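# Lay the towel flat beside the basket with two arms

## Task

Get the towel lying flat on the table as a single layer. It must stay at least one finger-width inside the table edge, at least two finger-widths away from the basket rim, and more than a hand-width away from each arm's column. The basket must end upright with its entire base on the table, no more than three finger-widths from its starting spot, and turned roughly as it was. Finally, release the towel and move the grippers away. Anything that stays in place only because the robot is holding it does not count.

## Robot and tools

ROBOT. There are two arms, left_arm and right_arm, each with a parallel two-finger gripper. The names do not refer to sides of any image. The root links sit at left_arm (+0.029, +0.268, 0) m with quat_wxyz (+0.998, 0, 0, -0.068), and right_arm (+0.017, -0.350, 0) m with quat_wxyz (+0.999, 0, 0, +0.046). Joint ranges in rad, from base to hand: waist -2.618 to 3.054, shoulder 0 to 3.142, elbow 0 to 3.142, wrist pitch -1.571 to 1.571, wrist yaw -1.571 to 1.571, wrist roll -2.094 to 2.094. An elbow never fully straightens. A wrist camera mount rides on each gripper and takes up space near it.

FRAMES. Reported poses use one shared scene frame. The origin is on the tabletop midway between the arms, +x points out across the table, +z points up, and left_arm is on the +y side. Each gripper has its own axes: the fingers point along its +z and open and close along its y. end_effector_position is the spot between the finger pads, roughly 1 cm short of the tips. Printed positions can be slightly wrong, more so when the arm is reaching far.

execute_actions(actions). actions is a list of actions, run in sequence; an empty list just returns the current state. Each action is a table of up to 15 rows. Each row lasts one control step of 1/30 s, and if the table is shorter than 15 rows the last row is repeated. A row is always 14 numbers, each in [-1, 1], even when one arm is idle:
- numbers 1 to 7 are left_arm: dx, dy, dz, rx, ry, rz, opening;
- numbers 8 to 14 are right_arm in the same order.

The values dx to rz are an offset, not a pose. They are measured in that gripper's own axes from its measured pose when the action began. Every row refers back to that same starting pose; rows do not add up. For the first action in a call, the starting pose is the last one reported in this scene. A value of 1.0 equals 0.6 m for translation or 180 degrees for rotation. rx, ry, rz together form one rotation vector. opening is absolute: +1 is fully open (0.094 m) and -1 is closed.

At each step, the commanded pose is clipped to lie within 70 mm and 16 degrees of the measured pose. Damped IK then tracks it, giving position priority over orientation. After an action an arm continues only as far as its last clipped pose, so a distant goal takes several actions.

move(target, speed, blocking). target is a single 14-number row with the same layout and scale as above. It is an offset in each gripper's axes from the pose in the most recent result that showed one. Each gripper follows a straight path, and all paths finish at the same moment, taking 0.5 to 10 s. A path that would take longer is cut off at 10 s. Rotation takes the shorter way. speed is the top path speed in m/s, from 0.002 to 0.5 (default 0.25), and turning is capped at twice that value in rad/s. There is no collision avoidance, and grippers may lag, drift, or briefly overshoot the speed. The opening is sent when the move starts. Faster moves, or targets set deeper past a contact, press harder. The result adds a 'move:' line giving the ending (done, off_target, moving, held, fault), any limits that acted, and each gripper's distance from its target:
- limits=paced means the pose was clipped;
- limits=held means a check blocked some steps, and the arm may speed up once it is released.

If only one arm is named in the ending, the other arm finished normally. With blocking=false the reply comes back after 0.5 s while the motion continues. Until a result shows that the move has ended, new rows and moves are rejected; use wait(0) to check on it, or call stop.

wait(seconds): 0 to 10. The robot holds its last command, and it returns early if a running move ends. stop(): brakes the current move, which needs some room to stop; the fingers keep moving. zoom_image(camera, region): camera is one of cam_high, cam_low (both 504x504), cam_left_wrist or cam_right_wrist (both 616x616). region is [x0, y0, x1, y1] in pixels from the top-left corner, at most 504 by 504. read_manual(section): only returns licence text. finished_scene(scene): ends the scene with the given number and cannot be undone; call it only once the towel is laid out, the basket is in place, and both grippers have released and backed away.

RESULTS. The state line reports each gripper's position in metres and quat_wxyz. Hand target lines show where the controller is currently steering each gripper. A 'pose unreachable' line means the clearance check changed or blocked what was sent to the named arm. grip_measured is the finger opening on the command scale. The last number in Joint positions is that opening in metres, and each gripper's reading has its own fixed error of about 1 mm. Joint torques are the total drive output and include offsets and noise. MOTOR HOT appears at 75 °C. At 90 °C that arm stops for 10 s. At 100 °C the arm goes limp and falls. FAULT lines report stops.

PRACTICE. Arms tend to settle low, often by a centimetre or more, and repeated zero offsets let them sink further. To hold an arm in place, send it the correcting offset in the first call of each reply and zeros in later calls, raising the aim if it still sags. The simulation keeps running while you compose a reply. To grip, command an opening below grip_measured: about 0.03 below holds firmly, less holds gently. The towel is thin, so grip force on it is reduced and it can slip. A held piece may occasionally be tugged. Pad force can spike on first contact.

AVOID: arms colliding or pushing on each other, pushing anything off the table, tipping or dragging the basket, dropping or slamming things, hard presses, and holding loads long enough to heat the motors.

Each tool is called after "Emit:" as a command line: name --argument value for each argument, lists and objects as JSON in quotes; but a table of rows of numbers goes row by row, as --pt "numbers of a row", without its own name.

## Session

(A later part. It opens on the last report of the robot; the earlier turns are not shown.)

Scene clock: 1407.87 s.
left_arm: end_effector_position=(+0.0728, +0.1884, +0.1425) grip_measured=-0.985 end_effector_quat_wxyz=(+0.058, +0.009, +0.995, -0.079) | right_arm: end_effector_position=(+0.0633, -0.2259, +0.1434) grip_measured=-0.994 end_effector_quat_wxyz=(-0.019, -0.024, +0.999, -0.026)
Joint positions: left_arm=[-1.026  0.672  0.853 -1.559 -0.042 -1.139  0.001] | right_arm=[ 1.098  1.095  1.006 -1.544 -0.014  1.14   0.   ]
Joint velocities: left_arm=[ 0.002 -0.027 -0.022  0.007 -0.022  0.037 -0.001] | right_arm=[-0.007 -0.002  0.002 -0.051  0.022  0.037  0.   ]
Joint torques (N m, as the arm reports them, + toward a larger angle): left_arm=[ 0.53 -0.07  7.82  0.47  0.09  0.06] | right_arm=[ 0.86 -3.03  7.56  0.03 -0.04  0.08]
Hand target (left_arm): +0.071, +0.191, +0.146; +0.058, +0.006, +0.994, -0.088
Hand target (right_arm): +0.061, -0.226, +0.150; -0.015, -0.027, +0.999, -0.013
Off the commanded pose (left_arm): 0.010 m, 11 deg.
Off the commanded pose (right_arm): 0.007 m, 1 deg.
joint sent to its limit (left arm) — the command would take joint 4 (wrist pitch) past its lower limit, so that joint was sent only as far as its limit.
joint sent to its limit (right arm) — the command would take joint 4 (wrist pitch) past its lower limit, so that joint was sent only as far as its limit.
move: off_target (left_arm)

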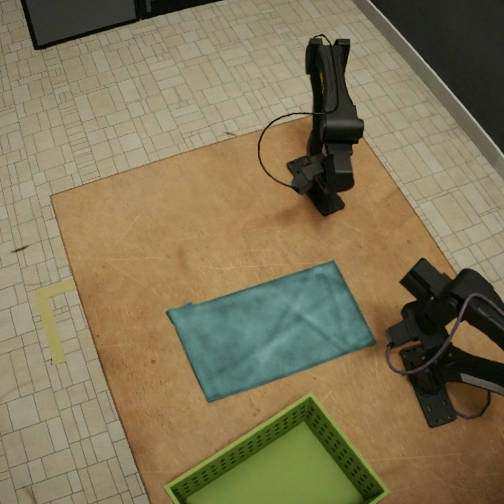

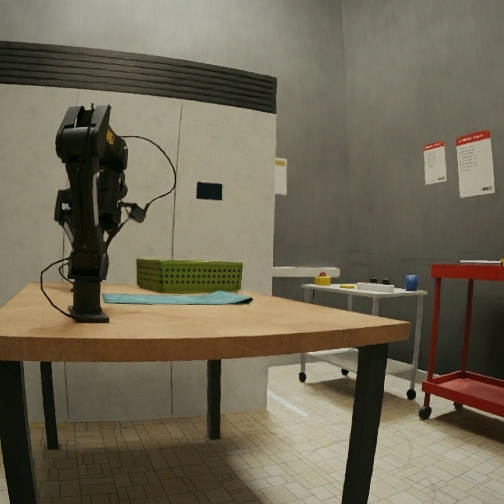

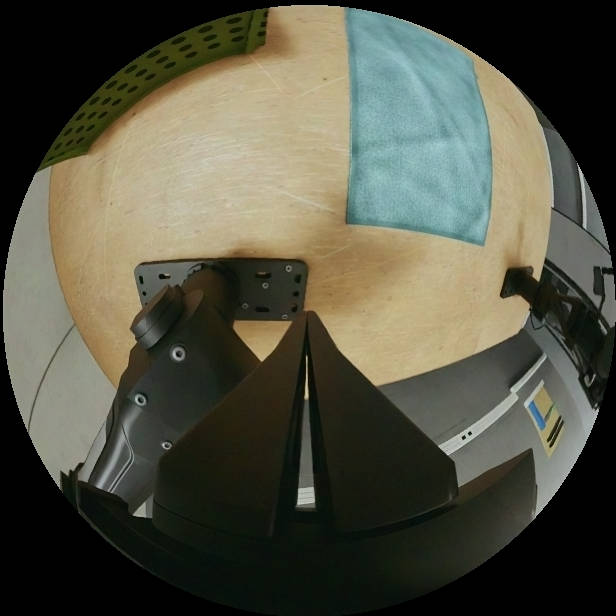

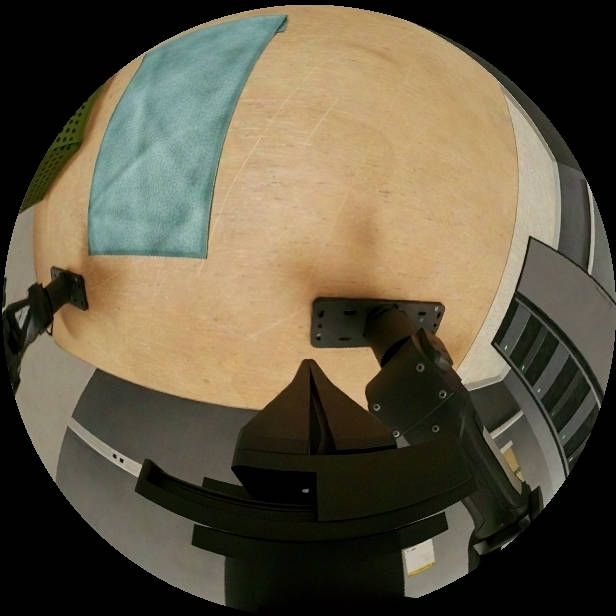

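Emit:
move --target '[0, 0.05, -0.05, 0, 0, 0, -1, -0.7, 0.115, 0.1, 0.01, -0.01, 0, -1]' --speed 0.25

Emit:
zoom_image --camera "cam_right_wrist" --region '[100, 200, 450, 450]'

Scene clock: 1422.47 s.
left_arm: end_effector_position=(+0.0746, +0.2146, +0.1737) grip_measured=-0.985 end_effector_quat_wxyz=(+0.213, -0.004, +0.940, -0.267) | right_arm: end_effector_position=(+0.4725, -0.1395, +0.0524) grip_measured=-0.994 end_effector_quat_wxyz=(+0.022, -0.026, +0.999, -0.031)
Joint positions: left_arm=[-0.785  0.167  0.853 -1.56  -0.016 -0.921  0.001] | right_arm=[ 0.367  2.651  2.64  -1.546  0.076  0.406  0.   ]
Joint velocities: left_arm=[-0.002 -0.002 -0.002 -0.022 -0.022 -0.051  0.002] | right_arm=[-0.002  0.012 -0.007  0.022 -0.037 -0.066 -0.   ]
Joint torques (N m, as the arm reports them, + toward a larger angle): left_arm=[ 0.57  3.58  3.53  1.31 -0.06  0.16] | right_arm=[ -0.2  -12.87   8.72   0.17   0.14  -0.04]
Hand target (left_arm): +0.073, +0.218, +0.166; +0.213, -0.002, +0.942, -0.258
Hand target (right_arm): +0.477, -0.143, +0.064; +0.036, -0.026, +0.999, -0.032
Off the commanded pose (left_arm): 0.011 m, 29 deg; orientation clipped at the last step of the last action.
Off the commanded pose (right_arm): 0.012 m, 3 deg.
joint sent to its limit (left arm) — the command would take joint 4 (wrist pitch) past its lower limit, so that joint was sent only as far as its limit.
joint sent to its limit (right arm) — the command would take joint 4 (wrist pitch) past its lower limit, so that joint was sent only as far as its limit.
move: off_target (left_arm, right_arm); limits=paced

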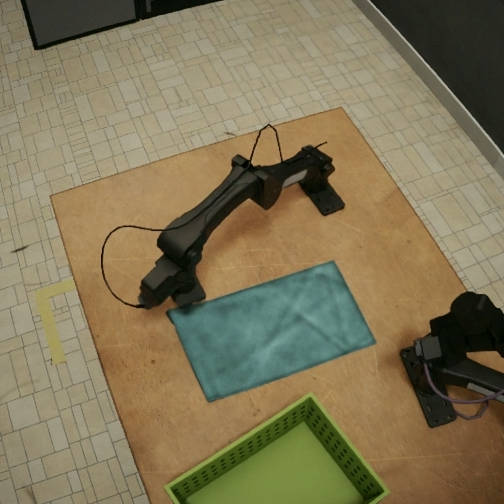

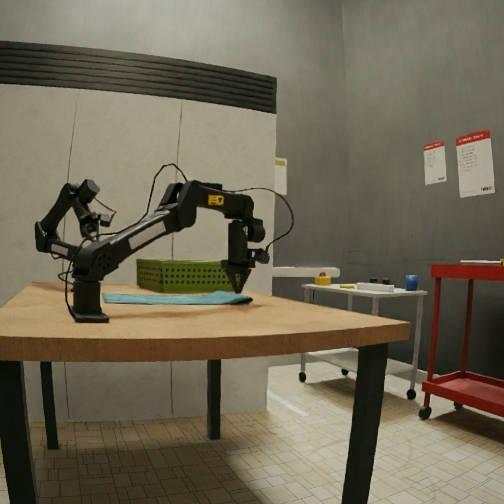

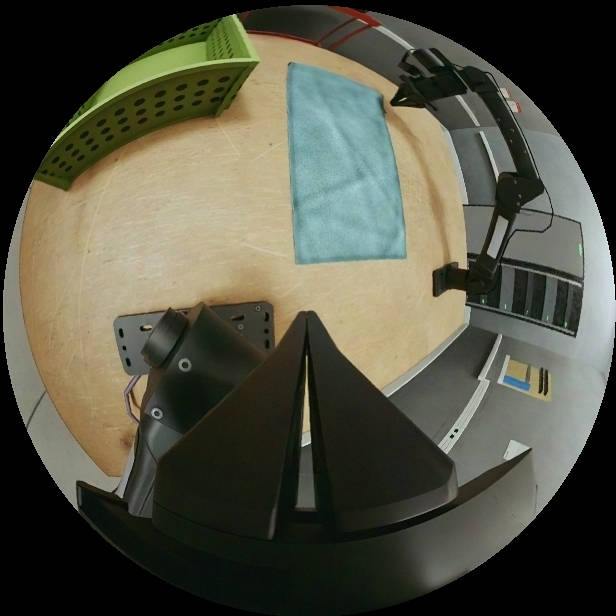

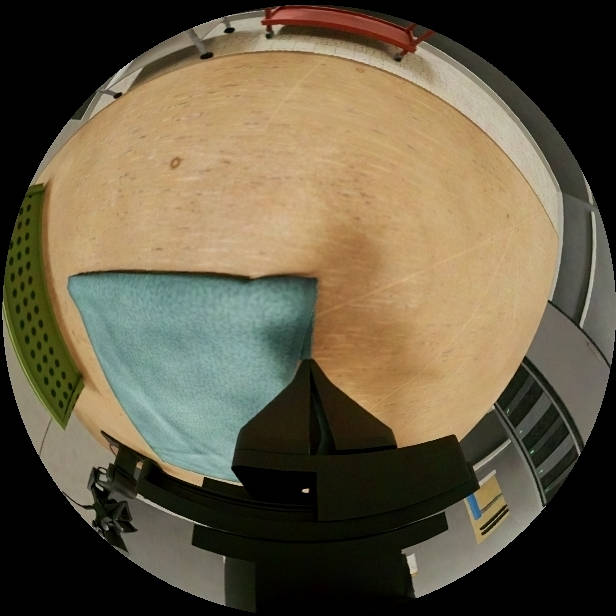

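Region (100, 200, 450, 450) of cam_right_wrist's 616x616 image, scaled by 1.440, with more detail than that image has; it fills the top 360 rows of this view, and the rest is white.

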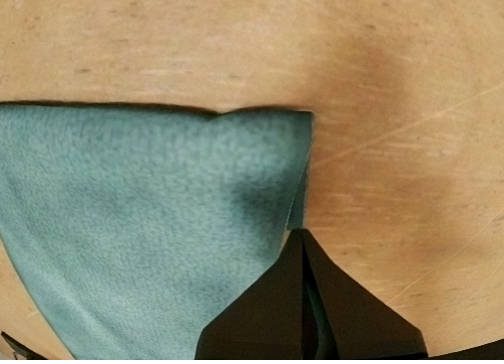

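Emit:
move --target '[0, 0, 0.0, 0, 0, 0, -1, -0.06, 0.005, 0.0, 0, 0, 0, -1]' --speed 0.04

Emit:
zoom_image --camera "cam_right_wrist" --region '[100, 200, 450, 450]'

Scene clock: 1428.13 s.
left_arm: end_effector_position=(+0.0746, +0.2146, +0.1737) grip_measured=-0.985 end_effector_quat_wxyz=(+0.213, -0.004, +0.940, -0.268) | right_arm: end_effector_position=(+0.4981, -0.1341, +0.0464) grip_measured=-0.994 end_effector_quat_wxyz=(+0.056, -0.030, +0.998, -0.017)
Joint positions: left_arm=[-0.785  0.166  0.853 -1.56  -0.016 -0.921  0.001] | right_arm=[ 0.355  2.76   2.828 -1.55   0.076  0.384  0.   ]
Joint velocities: left_arm=[-0.002 -0.017 -0.027  0.051  0.037  0.022 -0.001] | right_arm=[ 0.012 -0.012  0.012  0.051  0.022 -0.007  0.001]
Joint torques (N m, as the arm reports them, + toward a larger angle): left_arm=[0.18 5.12 5.36 1.48 0.01 0.01] | right_arm=[ -0.73 -12.48   8.97   0.46   0.05  -0.01]
Hand target (left_arm): +0.075, +0.215, +0.174; +0.213, -0.004, +0.940, -0.267
Hand target (right_arm): +0.507, -0.135, +0.054; +0.075, -0.028, +0.997, -0.009
Off the commanded pose (left_arm): 0.000 m, 0 deg.
Off the commanded pose (right_arm): 0.013 m, 4 deg.
elbow stopped short (right arm): the move would have taken joint 3 (elbow) straighter than the controller allows; a more bent joint 3 avoids this.
move: off_target (right_arm)

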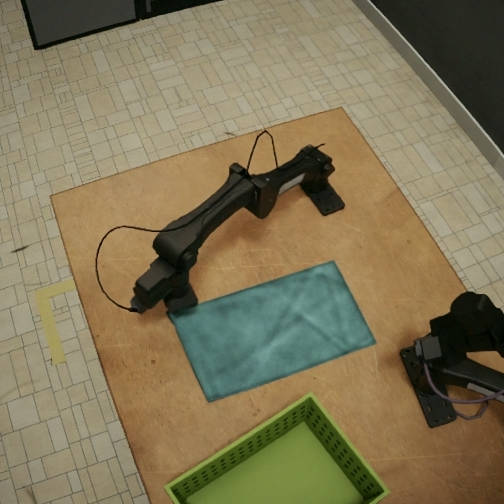

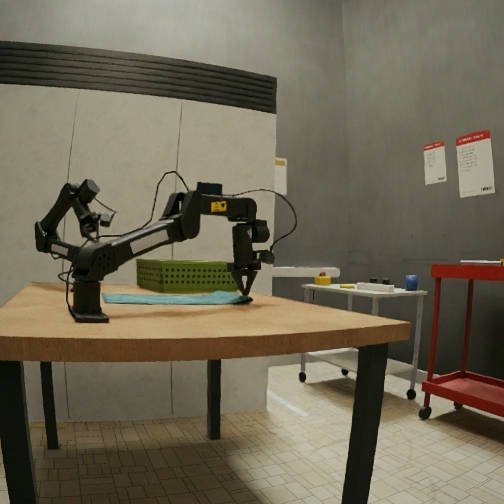

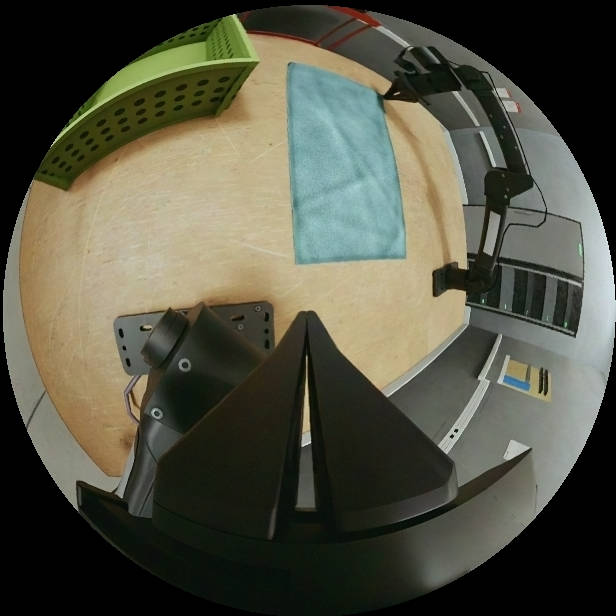

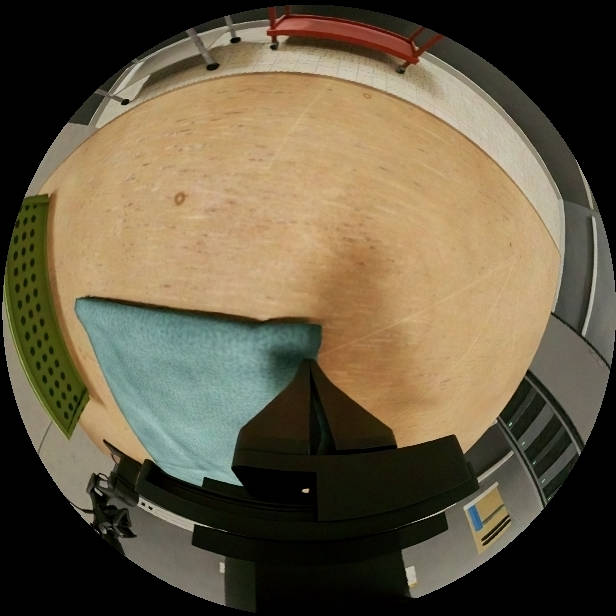

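Region (100, 200, 450, 450) of cam_right_wrist's 616x616 image, scaled by 1.440, with more detail than that image has; it fills the top 360 rows of this view, and the rest is white.

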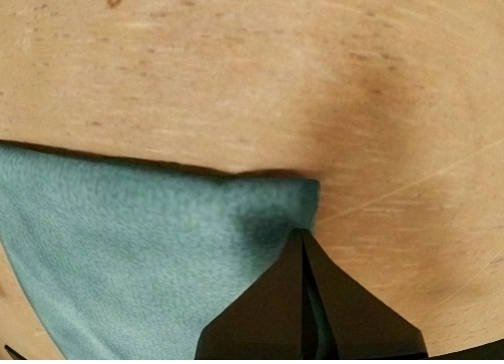

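Emit:
move --target '[0, 0, 0.0, 0, 0, 0, -1, -0.012, -0.004, -0.015, 0, -0.09, 0, -1]' --speed 0.03

Emit:
zoom_image --camera "cam_right_wrist" --region '[100, 200, 450, 450]'

Scene clock: 1438.03 s.
left_arm: end_effector_position=(+0.0747, +0.2145, +0.1738) grip_measured=-0.985 end_effector_quat_wxyz=(+0.213, -0.004, +0.940, -0.268) | right_arm: end_effector_position=(+0.5001, -0.1433, +0.0360) grip_measured=-0.994 end_effector_quat_wxyz=(+0.169, -0.026, +0.985, -0.017)
Joint positions: left_arm=[-0.785  0.166  0.853 -1.559 -0.016 -0.921  0.001] | right_arm=[ 0.37   2.34   1.953 -0.888  0.172  0.383  0.   ]
Joint velocities: left_arm=[-0.007 -0.012 -0.007  0.022 -0.037 -0.037  0.   ] | right_arm=[-0.007  0.002 -0.012 -0.022  0.037 -0.007  0.   ]
Joint torques (N m, as the arm reports them, + toward a larger angle): left_arm=[0.01 5.16 5.33 1.46 0.02 0.  ] | right_arm=[  1.08 -14.37   6.27   0.83   0.18  -0.04]
Hand target (left_arm): +0.075, +0.215, +0.174; +0.213, -0.004, +0.940, -0.268
Hand target (right_arm): +0.503, -0.136, +0.056; +0.195, -0.031, +0.980, -0.012
Off the commanded pose (left_arm): 0.000 m, 0 deg.
Off the commanded pose (right_arm): 0.022 m, 3 deg.
move: off_target (right_arm)

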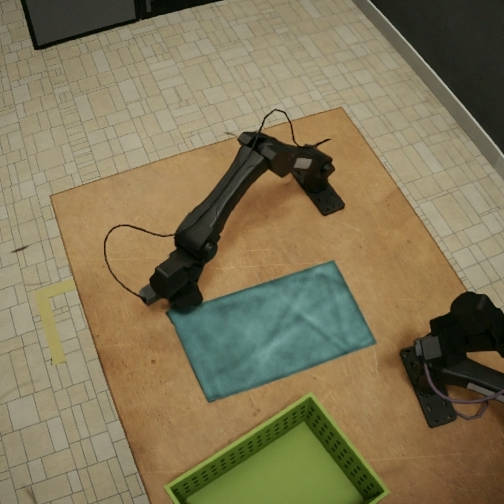

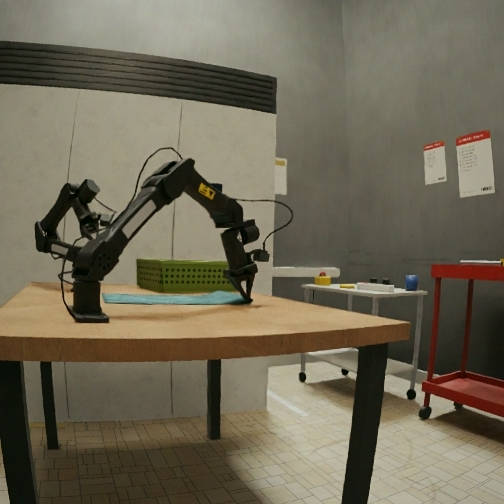

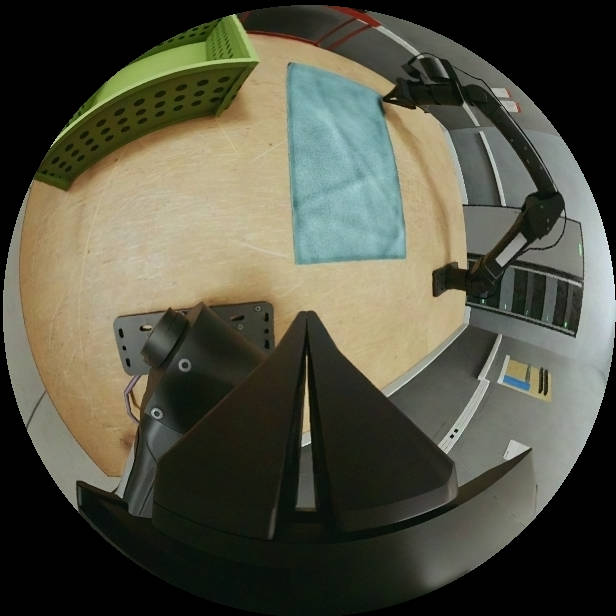

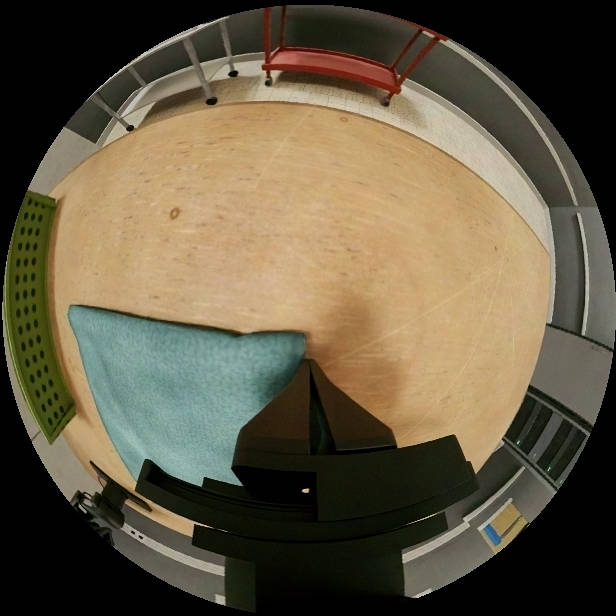

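Region (100, 200, 450, 450) of cam_right_wrist's 616x616 image, scaled by 1.440, with more detail than that image has; it fills the top 360 rows of this view, and the rest is white.

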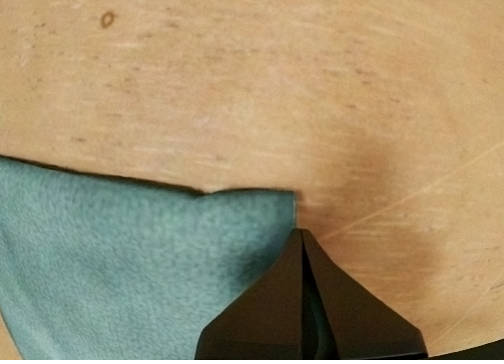

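Emit:
execute_actions --actions '[]'

Scene clock: 1445.53 s.
left_arm: end_effector_position=(+0.0747, +0.2145, +0.1738) grip_measured=-0.985 end_effector_quat_wxyz=(+0.213, -0.004, +0.940, -0.268) | right_arm: end_effector_position=(+0.5009, -0.1432, +0.0362) grip_measured=-0.994 end_effector_quat_wxyz=(+0.170, -0.026, +0.985, -0.017)
Joint positions: left_arm=[-0.785  0.166  0.853 -1.559 -0.016 -0.921  0.001] | right_arm=[ 0.37   2.34   1.953 -0.884  0.174  0.383  0.   ]
Joint velocities: left_arm=[-0.007 -0.007 -0.002 -0.095 -0.037  0.022 -0.   ] | right_arm=[ 0.002  0.007 -0.017  0.007 -0.037  0.11  -0.   ]
Joint torques (N m, as the arm reports them, + toward a larger angle): left_arm=[-0.09  5.18  5.37  1.48  0.02  0.01] | right_arm=[  1.09 -14.38   6.25   0.81   0.2   -0.04]
Hand target (left_arm): +0.075, +0.215, +0.174; +0.213, -0.004, +0.940, -0.268
Hand target (right_arm): +0.503, -0.136, +0.056; +0.195, -0.031, +0.980, -0.012
Off the commanded pose (left_arm): 0.000 m, 0 deg.
Off the commanded pose (right_arm): 0.022 m, 3 deg.

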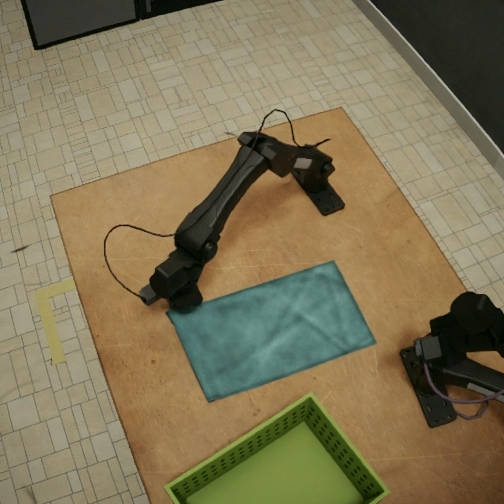

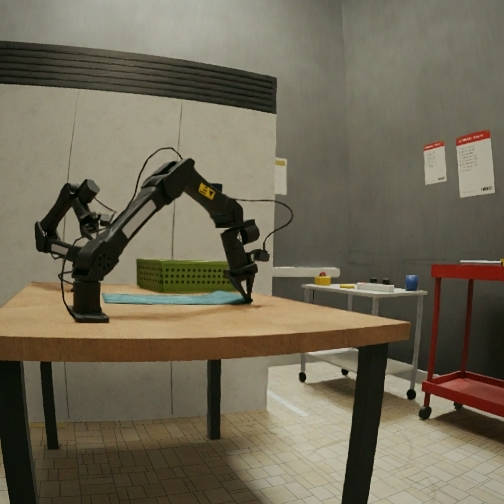

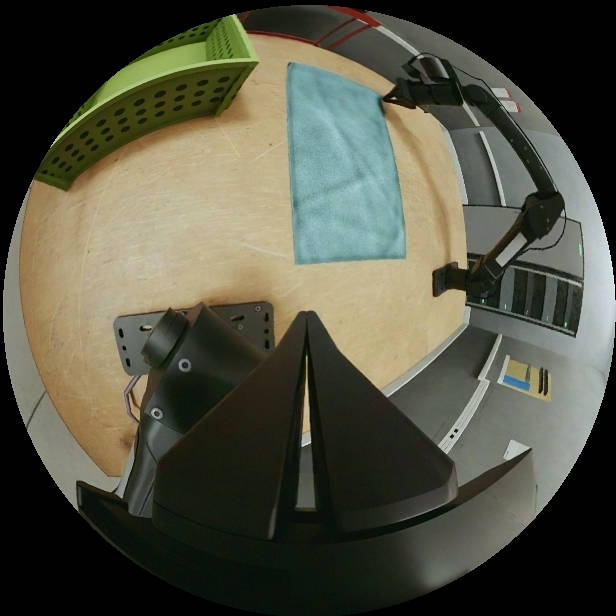

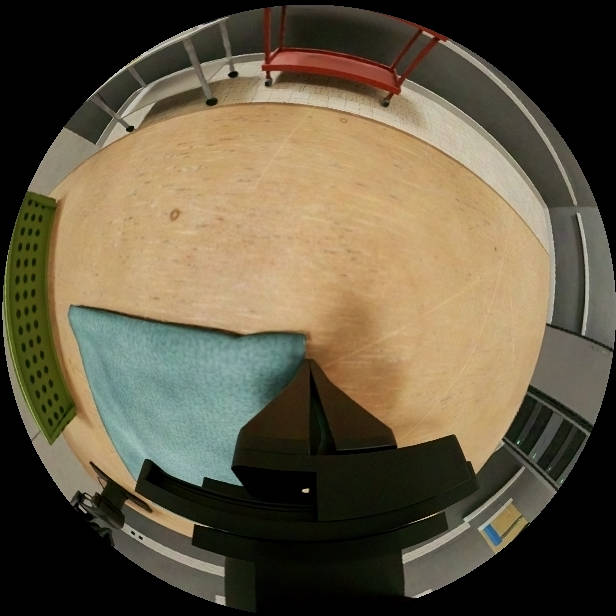

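Emit:
move --target '[0,0,0,0,0,0,-1, 0.05,0,-0.15,0,0,0,-1]' --speed 0.08

Emit:
zoom_image --camera "cam_high" --region '[130, 230, 430, 430]'

Emit:
zoom_image --camera "cam_low" --region '[80, 260, 280, 320]'

Scene clock: 1450.00 s.
left_arm: end_effector_position=(+0.0747, +0.2145, +0.1739) grip_measured=-0.985 end_effector_quat_wxyz=(+0.213, -0.004, +0.940, -0.268) | right_arm: end_effector_position=(+0.4469, -0.1426, +0.0985) grip_measured=-0.994 end_effector_quat_wxyz=(+0.160, -0.026, +0.987, -0.015)
Joint positions: left_arm=[-0.785  0.166  0.853 -1.559 -0.016 -0.921  0.001] | right_arm=[ 0.422  2.123  1.85  -1.026  0.175  0.436  0.   ]
Joint velocities: left_arm=[-0.012 -0.007 -0.012 -0.022 -0.037 -0.007  0.001] | right_arm=[ 0.012 -0.002 -0.027 -0.007  0.037  0.007 -0.   ]
Joint torques (N m, as the arm reports them, + toward a larger angle): left_arm=[ 0.02  5.08  5.21  1.47 -0.03  0.03] | right_arm=[  0.65 -12.31   6.27   0.59   0.25   0.06]
Hand target (left_arm): +0.075, +0.215, +0.174; +0.213, -0.004, +0.940, -0.268
Hand target (right_arm): +0.443, -0.143, +0.111; +0.170, -0.026, +0.985, -0.017
Off the commanded pose (left_arm): 0.000 m, 0 deg.
Off the commanded pose (right_arm): 0.013 m, 1 deg.
move: off_target (right_arm)

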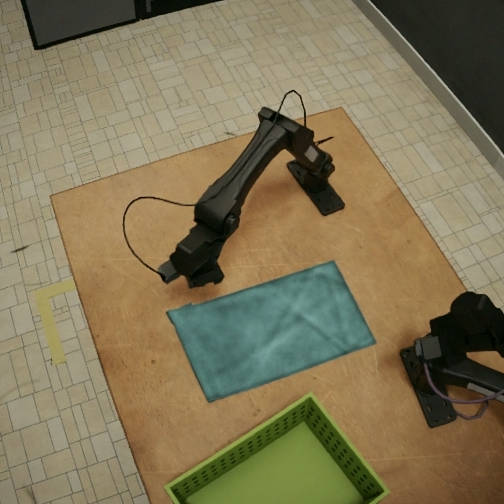

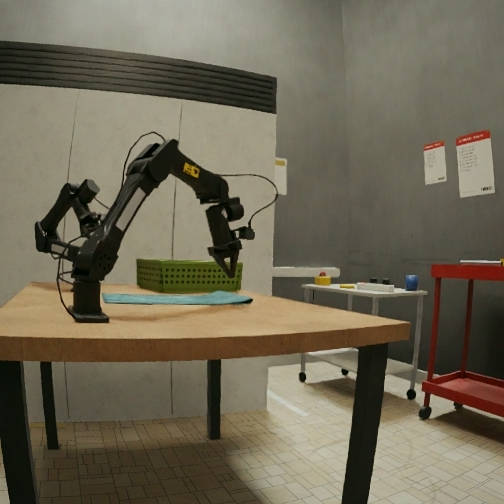

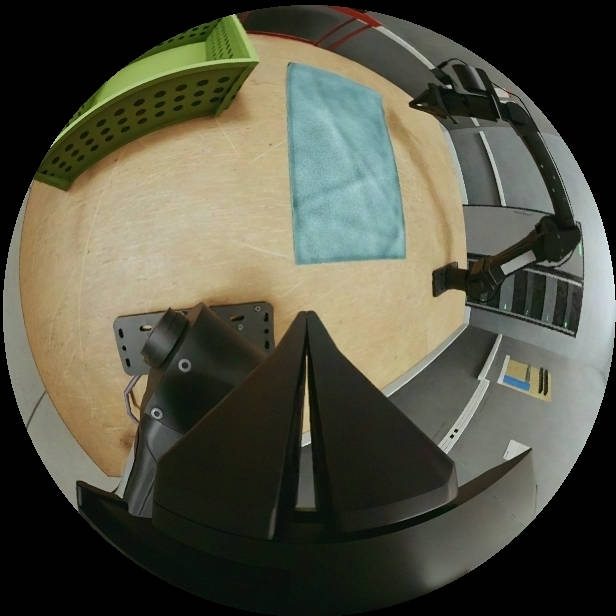

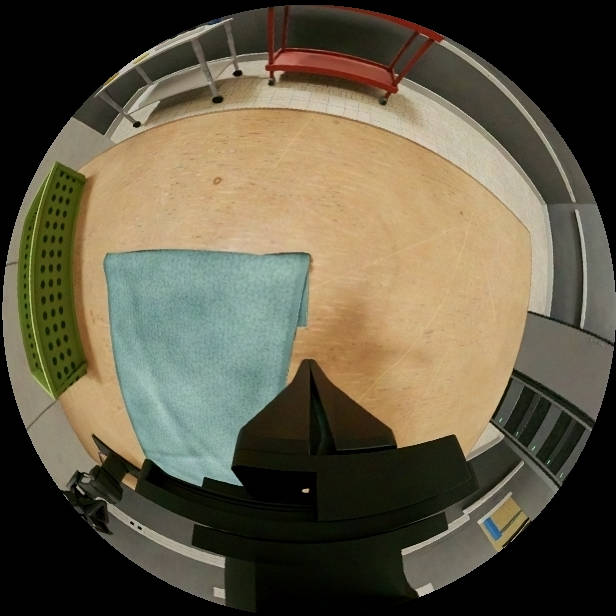

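Region (130, 230, 430, 430) of cam_high's 504x504 image, scaled by 1.680, with more detail than that image has.

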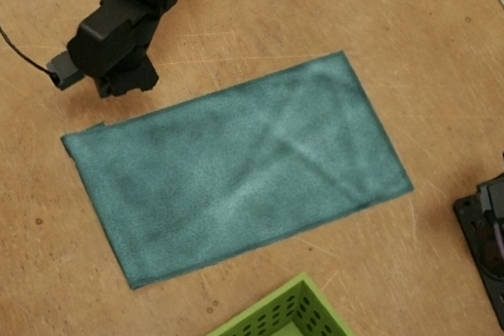

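Region (80, 260, 280, 320) of cam_low's 504x504 image, scaled by 2.520, with more detail than that image has; it fills the top 151 rows of this view, and the rest is white.

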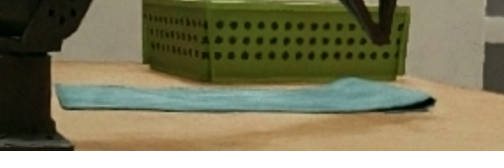

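Emit:
zoom_image --camera "cam_right_wrist" --region '[200, 220, 400, 400]'

Emit:
zoom_image --camera "cam_high" --region '[150, 280, 270, 380]'

Emit:
zoom_image --camera "cam_low" --region '[180, 275, 270, 315]'

Region (200, 220, 400, 400) of cam_right_wrist's 616x616 image, scaled by 2.520, with more detail than that image has; it fills the top 454 rows of this view, and the rest is white.

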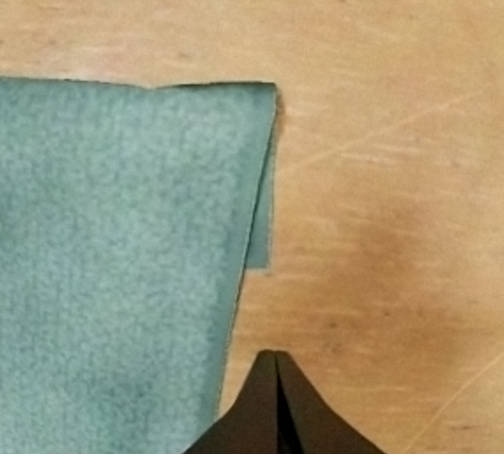

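Region (150, 280, 270, 380) of cam_high's 504x504 image, scaled by 4.200, with more detail than that image has.

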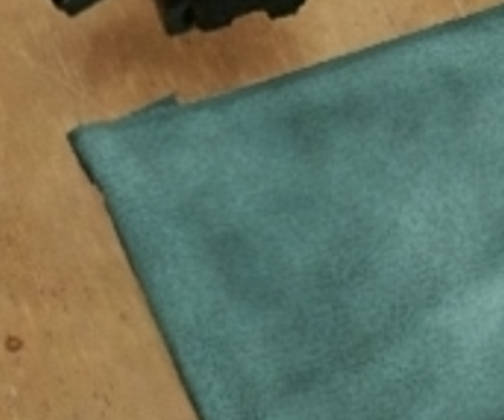

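Region (180, 275, 270, 315) of cam_low's 504x504 image, scaled by 5.600, with more detail than that image has.

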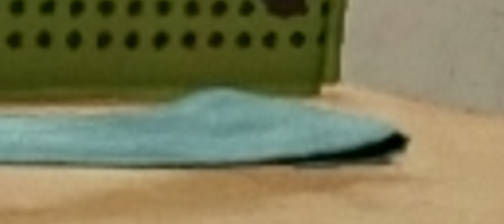

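Emit:
zoom_image --camera "cam_right_wrist" --region '[90, 230, 330, 350]'

Emit:
zoom_image --camera "cam_left_wrist" --region '[260, 40, 440, 280]'

Region (90, 230, 330, 350) of cam_right_wrist's 616x616 image, scaled by 2.100, with more detail than that image has.

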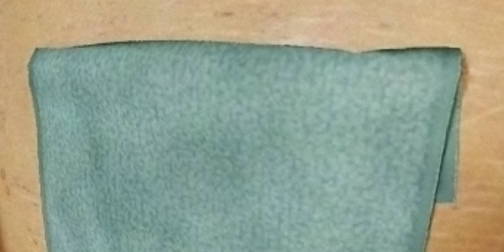

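Region (260, 40, 440, 280) of cam_left_wrist's 616x616 image, scaled by 2.100, with more detail than that image has; it fills the left 378 columns of this view, and the rest is white.

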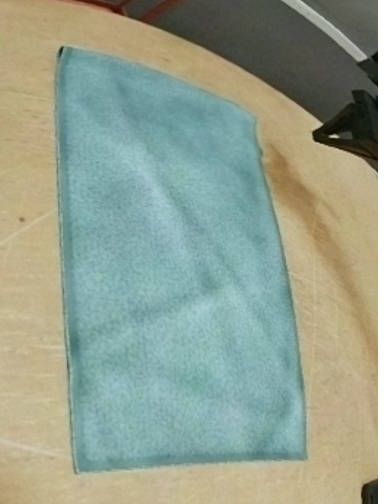

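Emit:
move --target '[-0.013,-0.077,0.219,-0.028,0.244,0.480,0.0, 0.510,0.072,-0.170,-0.080,0.080,-0.495,0.0]' --speed 0.12

Scene clock: 1548.60 s.
left_arm: end_effector_position=(+0.1235, +0.1166, +0.0955) grip_measured=-0.002 end_effector_quat_wxyz=(-0.012, +0.703, +0.711, -0.003) | right_arm: end_effector_position=(+0.1281, -0.1125, +0.0929) grip_measured=-0.002 end_effector_quat_wxyz=(+0.018, +0.718, -0.696, +0.015)
Joint positions: left_arm=[-0.872  1.238  0.901 -1.257  0.011  0.551  0.047] | right_arm=[ 1.051  1.59   1.184 -1.21   0.017 -0.459  0.047]
Joint velocities: left_arm=[-0.002 -0.002  0.002  0.037  0.007  0.007  0.   ] | right_arm=[ 0.002 -0.002  0.017 -0.051  0.037  0.022 -0.   ]
Joint torques (N m, as the arm reports them, + toward a larger angle): left_arm=[-0.59 -2.8   9.56  0.29 -0.09  0.12] | right_arm=[ 0.75 -7.76  5.52 -0.01 -0.09 -0.08]
Hand target (left_arm): +0.129, +0.109, +0.101; +0.002, +0.710, +0.704, -0.001
Hand target (right_arm): +0.122, -0.114, +0.099; +0.013, +0.723, -0.690, +0.007
Off the commanded pose (left_arm): 0.010 m, 2 deg.
Off the commanded pose (right_arm): 0.007 m, 1 deg.
move: done; limits=paced

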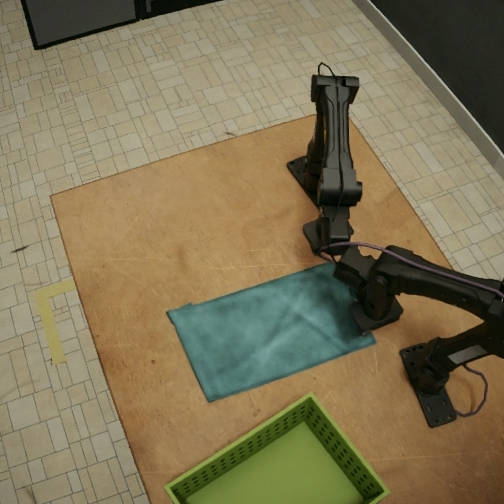

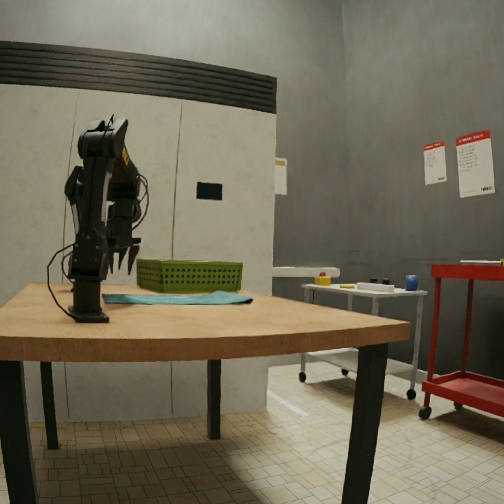

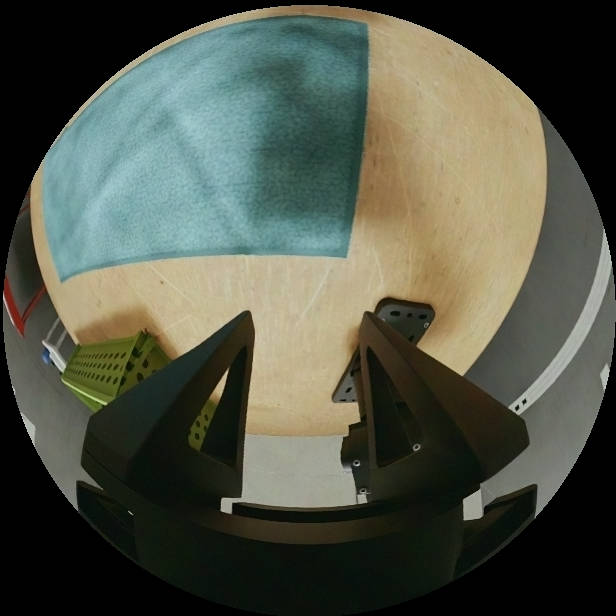

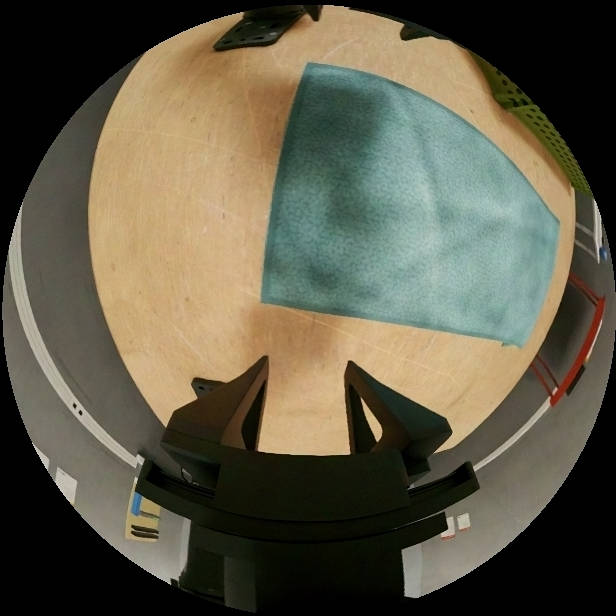

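Emit:
move --target '[0,0,0.03,0,0,-0.5,0.0, 0,0,0.03,0,0,0.5,0.0]' --speed 0.15

Scene clock: 1567.73 s.
left_arm: end_effector_position=(+0.1263, +0.1124, +0.0850) grip_measured=-0.002 end_effector_quat_wxyz=(-0.004, -0.001, +1.000, -0.004) | right_arm: end_effector_position=(+0.1278, -0.1132, +0.0793) grip_measured=-0.002 end_effector_quat_wxyz=(-0.001, -0.020, +1.000, -0.020)
Joint positions: left_arm=[-0.872  1.238  0.86  -1.19   0.01  -1.009  0.047] | right_arm=[ 1.051  1.59   1.129 -1.148  0.017  1.102  0.047]
Joint velocities: left_arm=[ 0.007 -0.012 -0.002 -0.022 -0.022 -0.051 -0.001] | right_arm=[-0.017  0.012 -0.017 -0.022 -0.022 -0.007 -0.001]
Joint torques (N m, as the arm reports them, + toward a larger angle): left_arm=[-0.21 -2.95  4.75  0.35  0.05 -0.12] | right_arm=[-0.07 -4.47  5.41  0.2   0.01  0.06]
Hand target (left_arm): +0.123, +0.117, +0.078; -0.011, -0.006, +1.000, +0.007
Hand target (right_arm): +0.128, -0.114, +0.075; -0.002, -0.015, +1.000, -0.024
Off the commanded pose (left_arm): 0.009 m, 2 deg.
Off the commanded pose (right_arm): 0.004 m, 1 deg.
move: done

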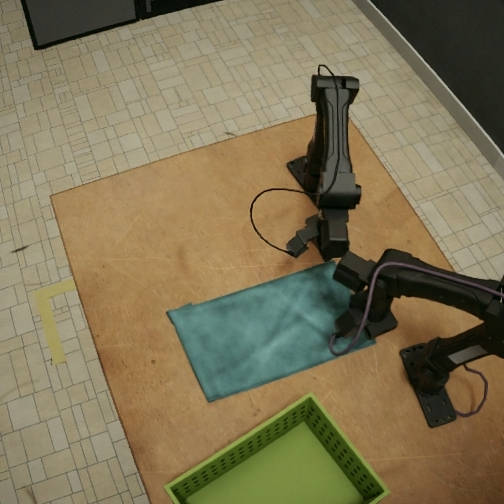

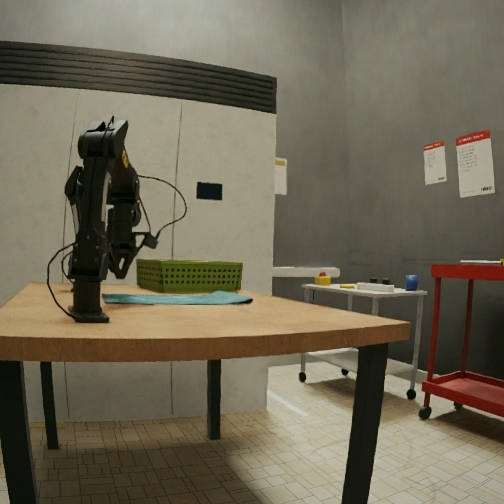

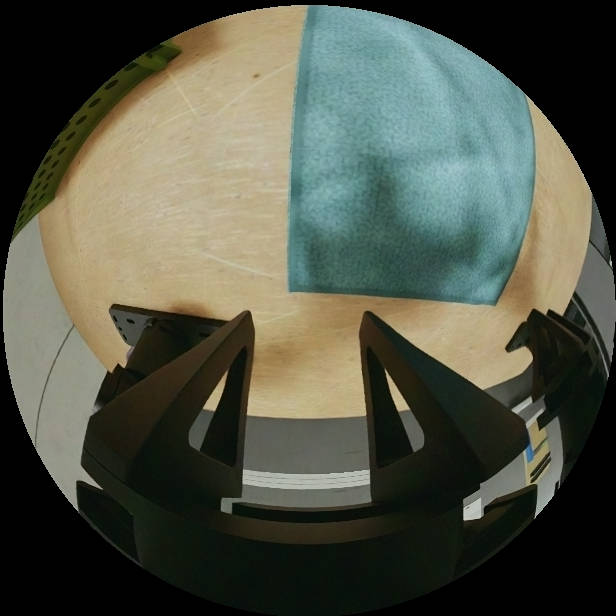

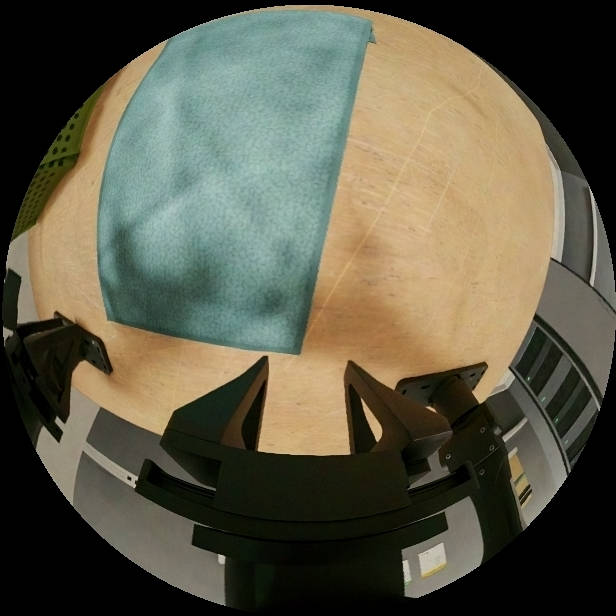

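Emit:
move --target '[-0.025,0.008,0.092,0,0,0,0.0, -0.015,0,0.082,0,0,0,0.0]' --speed 0.05

Scene clock: 1574.83 s.
left_arm: end_effector_position=(+0.1428, +0.1104, +0.0369) grip_measured=-0.002 end_effector_quat_wxyz=(+0.003, -0.002, +1.000, -0.013) | right_arm: end_effector_position=(+0.1336, -0.1136, +0.0342) grip_measured=-0.002 end_effector_quat_wxyz=(+0.000, -0.023, +1.000, -0.018)
Joint positions: left_arm=[-0.807  1.313  0.714 -0.946  0.01  -0.946  0.047] | right_arm=[ 1.03   1.647  1.002 -0.957  0.017  1.076  0.047]
Joint velocities: left_arm=[-0.012 -0.002 -0.007  0.022 -0.037  0.066  0.   ] | right_arm=[ 0.012 -0.012 -0.007  0.007  0.022  0.037  0.   ]
Joint torques (N m, as the arm reports them, + toward a larger angle): left_arm=[ 0.81 -3.25  4.64  0.39  0.01  0.13] | right_arm=[-0.86 -4.7   5.24  0.26  0.03 -0.02]
Hand target (left_arm): +0.140, +0.117, +0.030; -0.004, -0.001, +1.000, -0.003
Hand target (right_arm): +0.136, -0.115, +0.030; -0.000, -0.020, +1.000, -0.021
Off the commanded pose (left_arm): 0.010 m, 1 deg.
Off the commanded pose (right_arm): 0.005 m, 0 deg.
move: done

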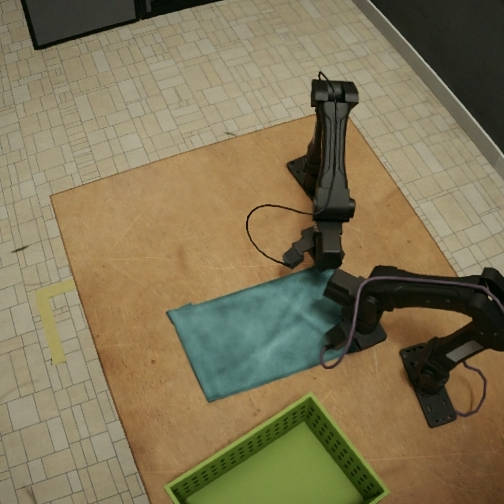

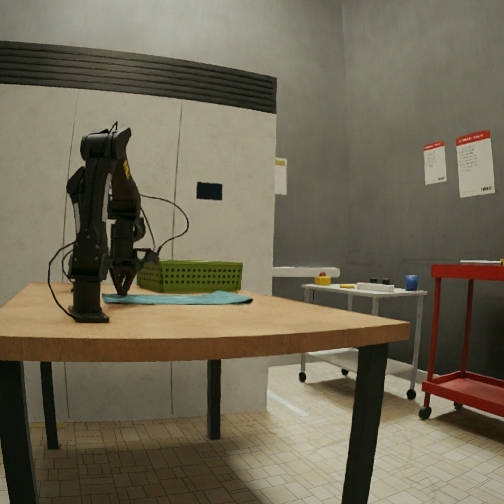

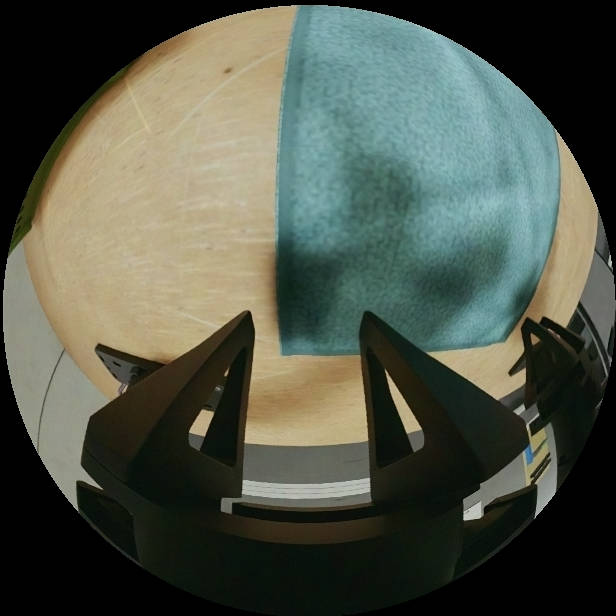

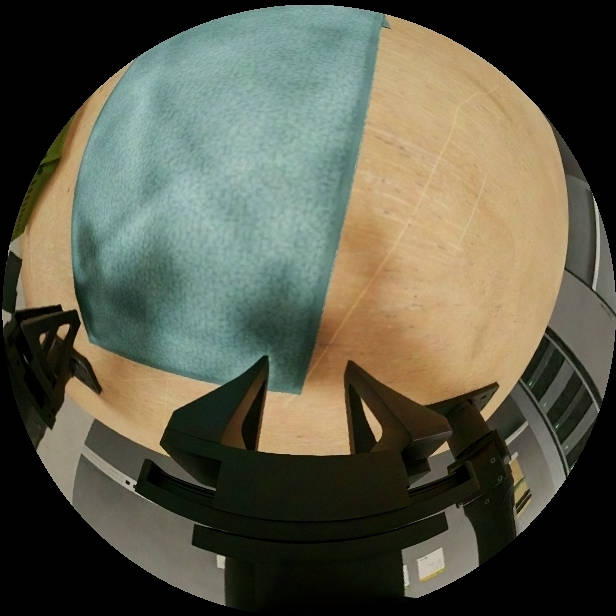

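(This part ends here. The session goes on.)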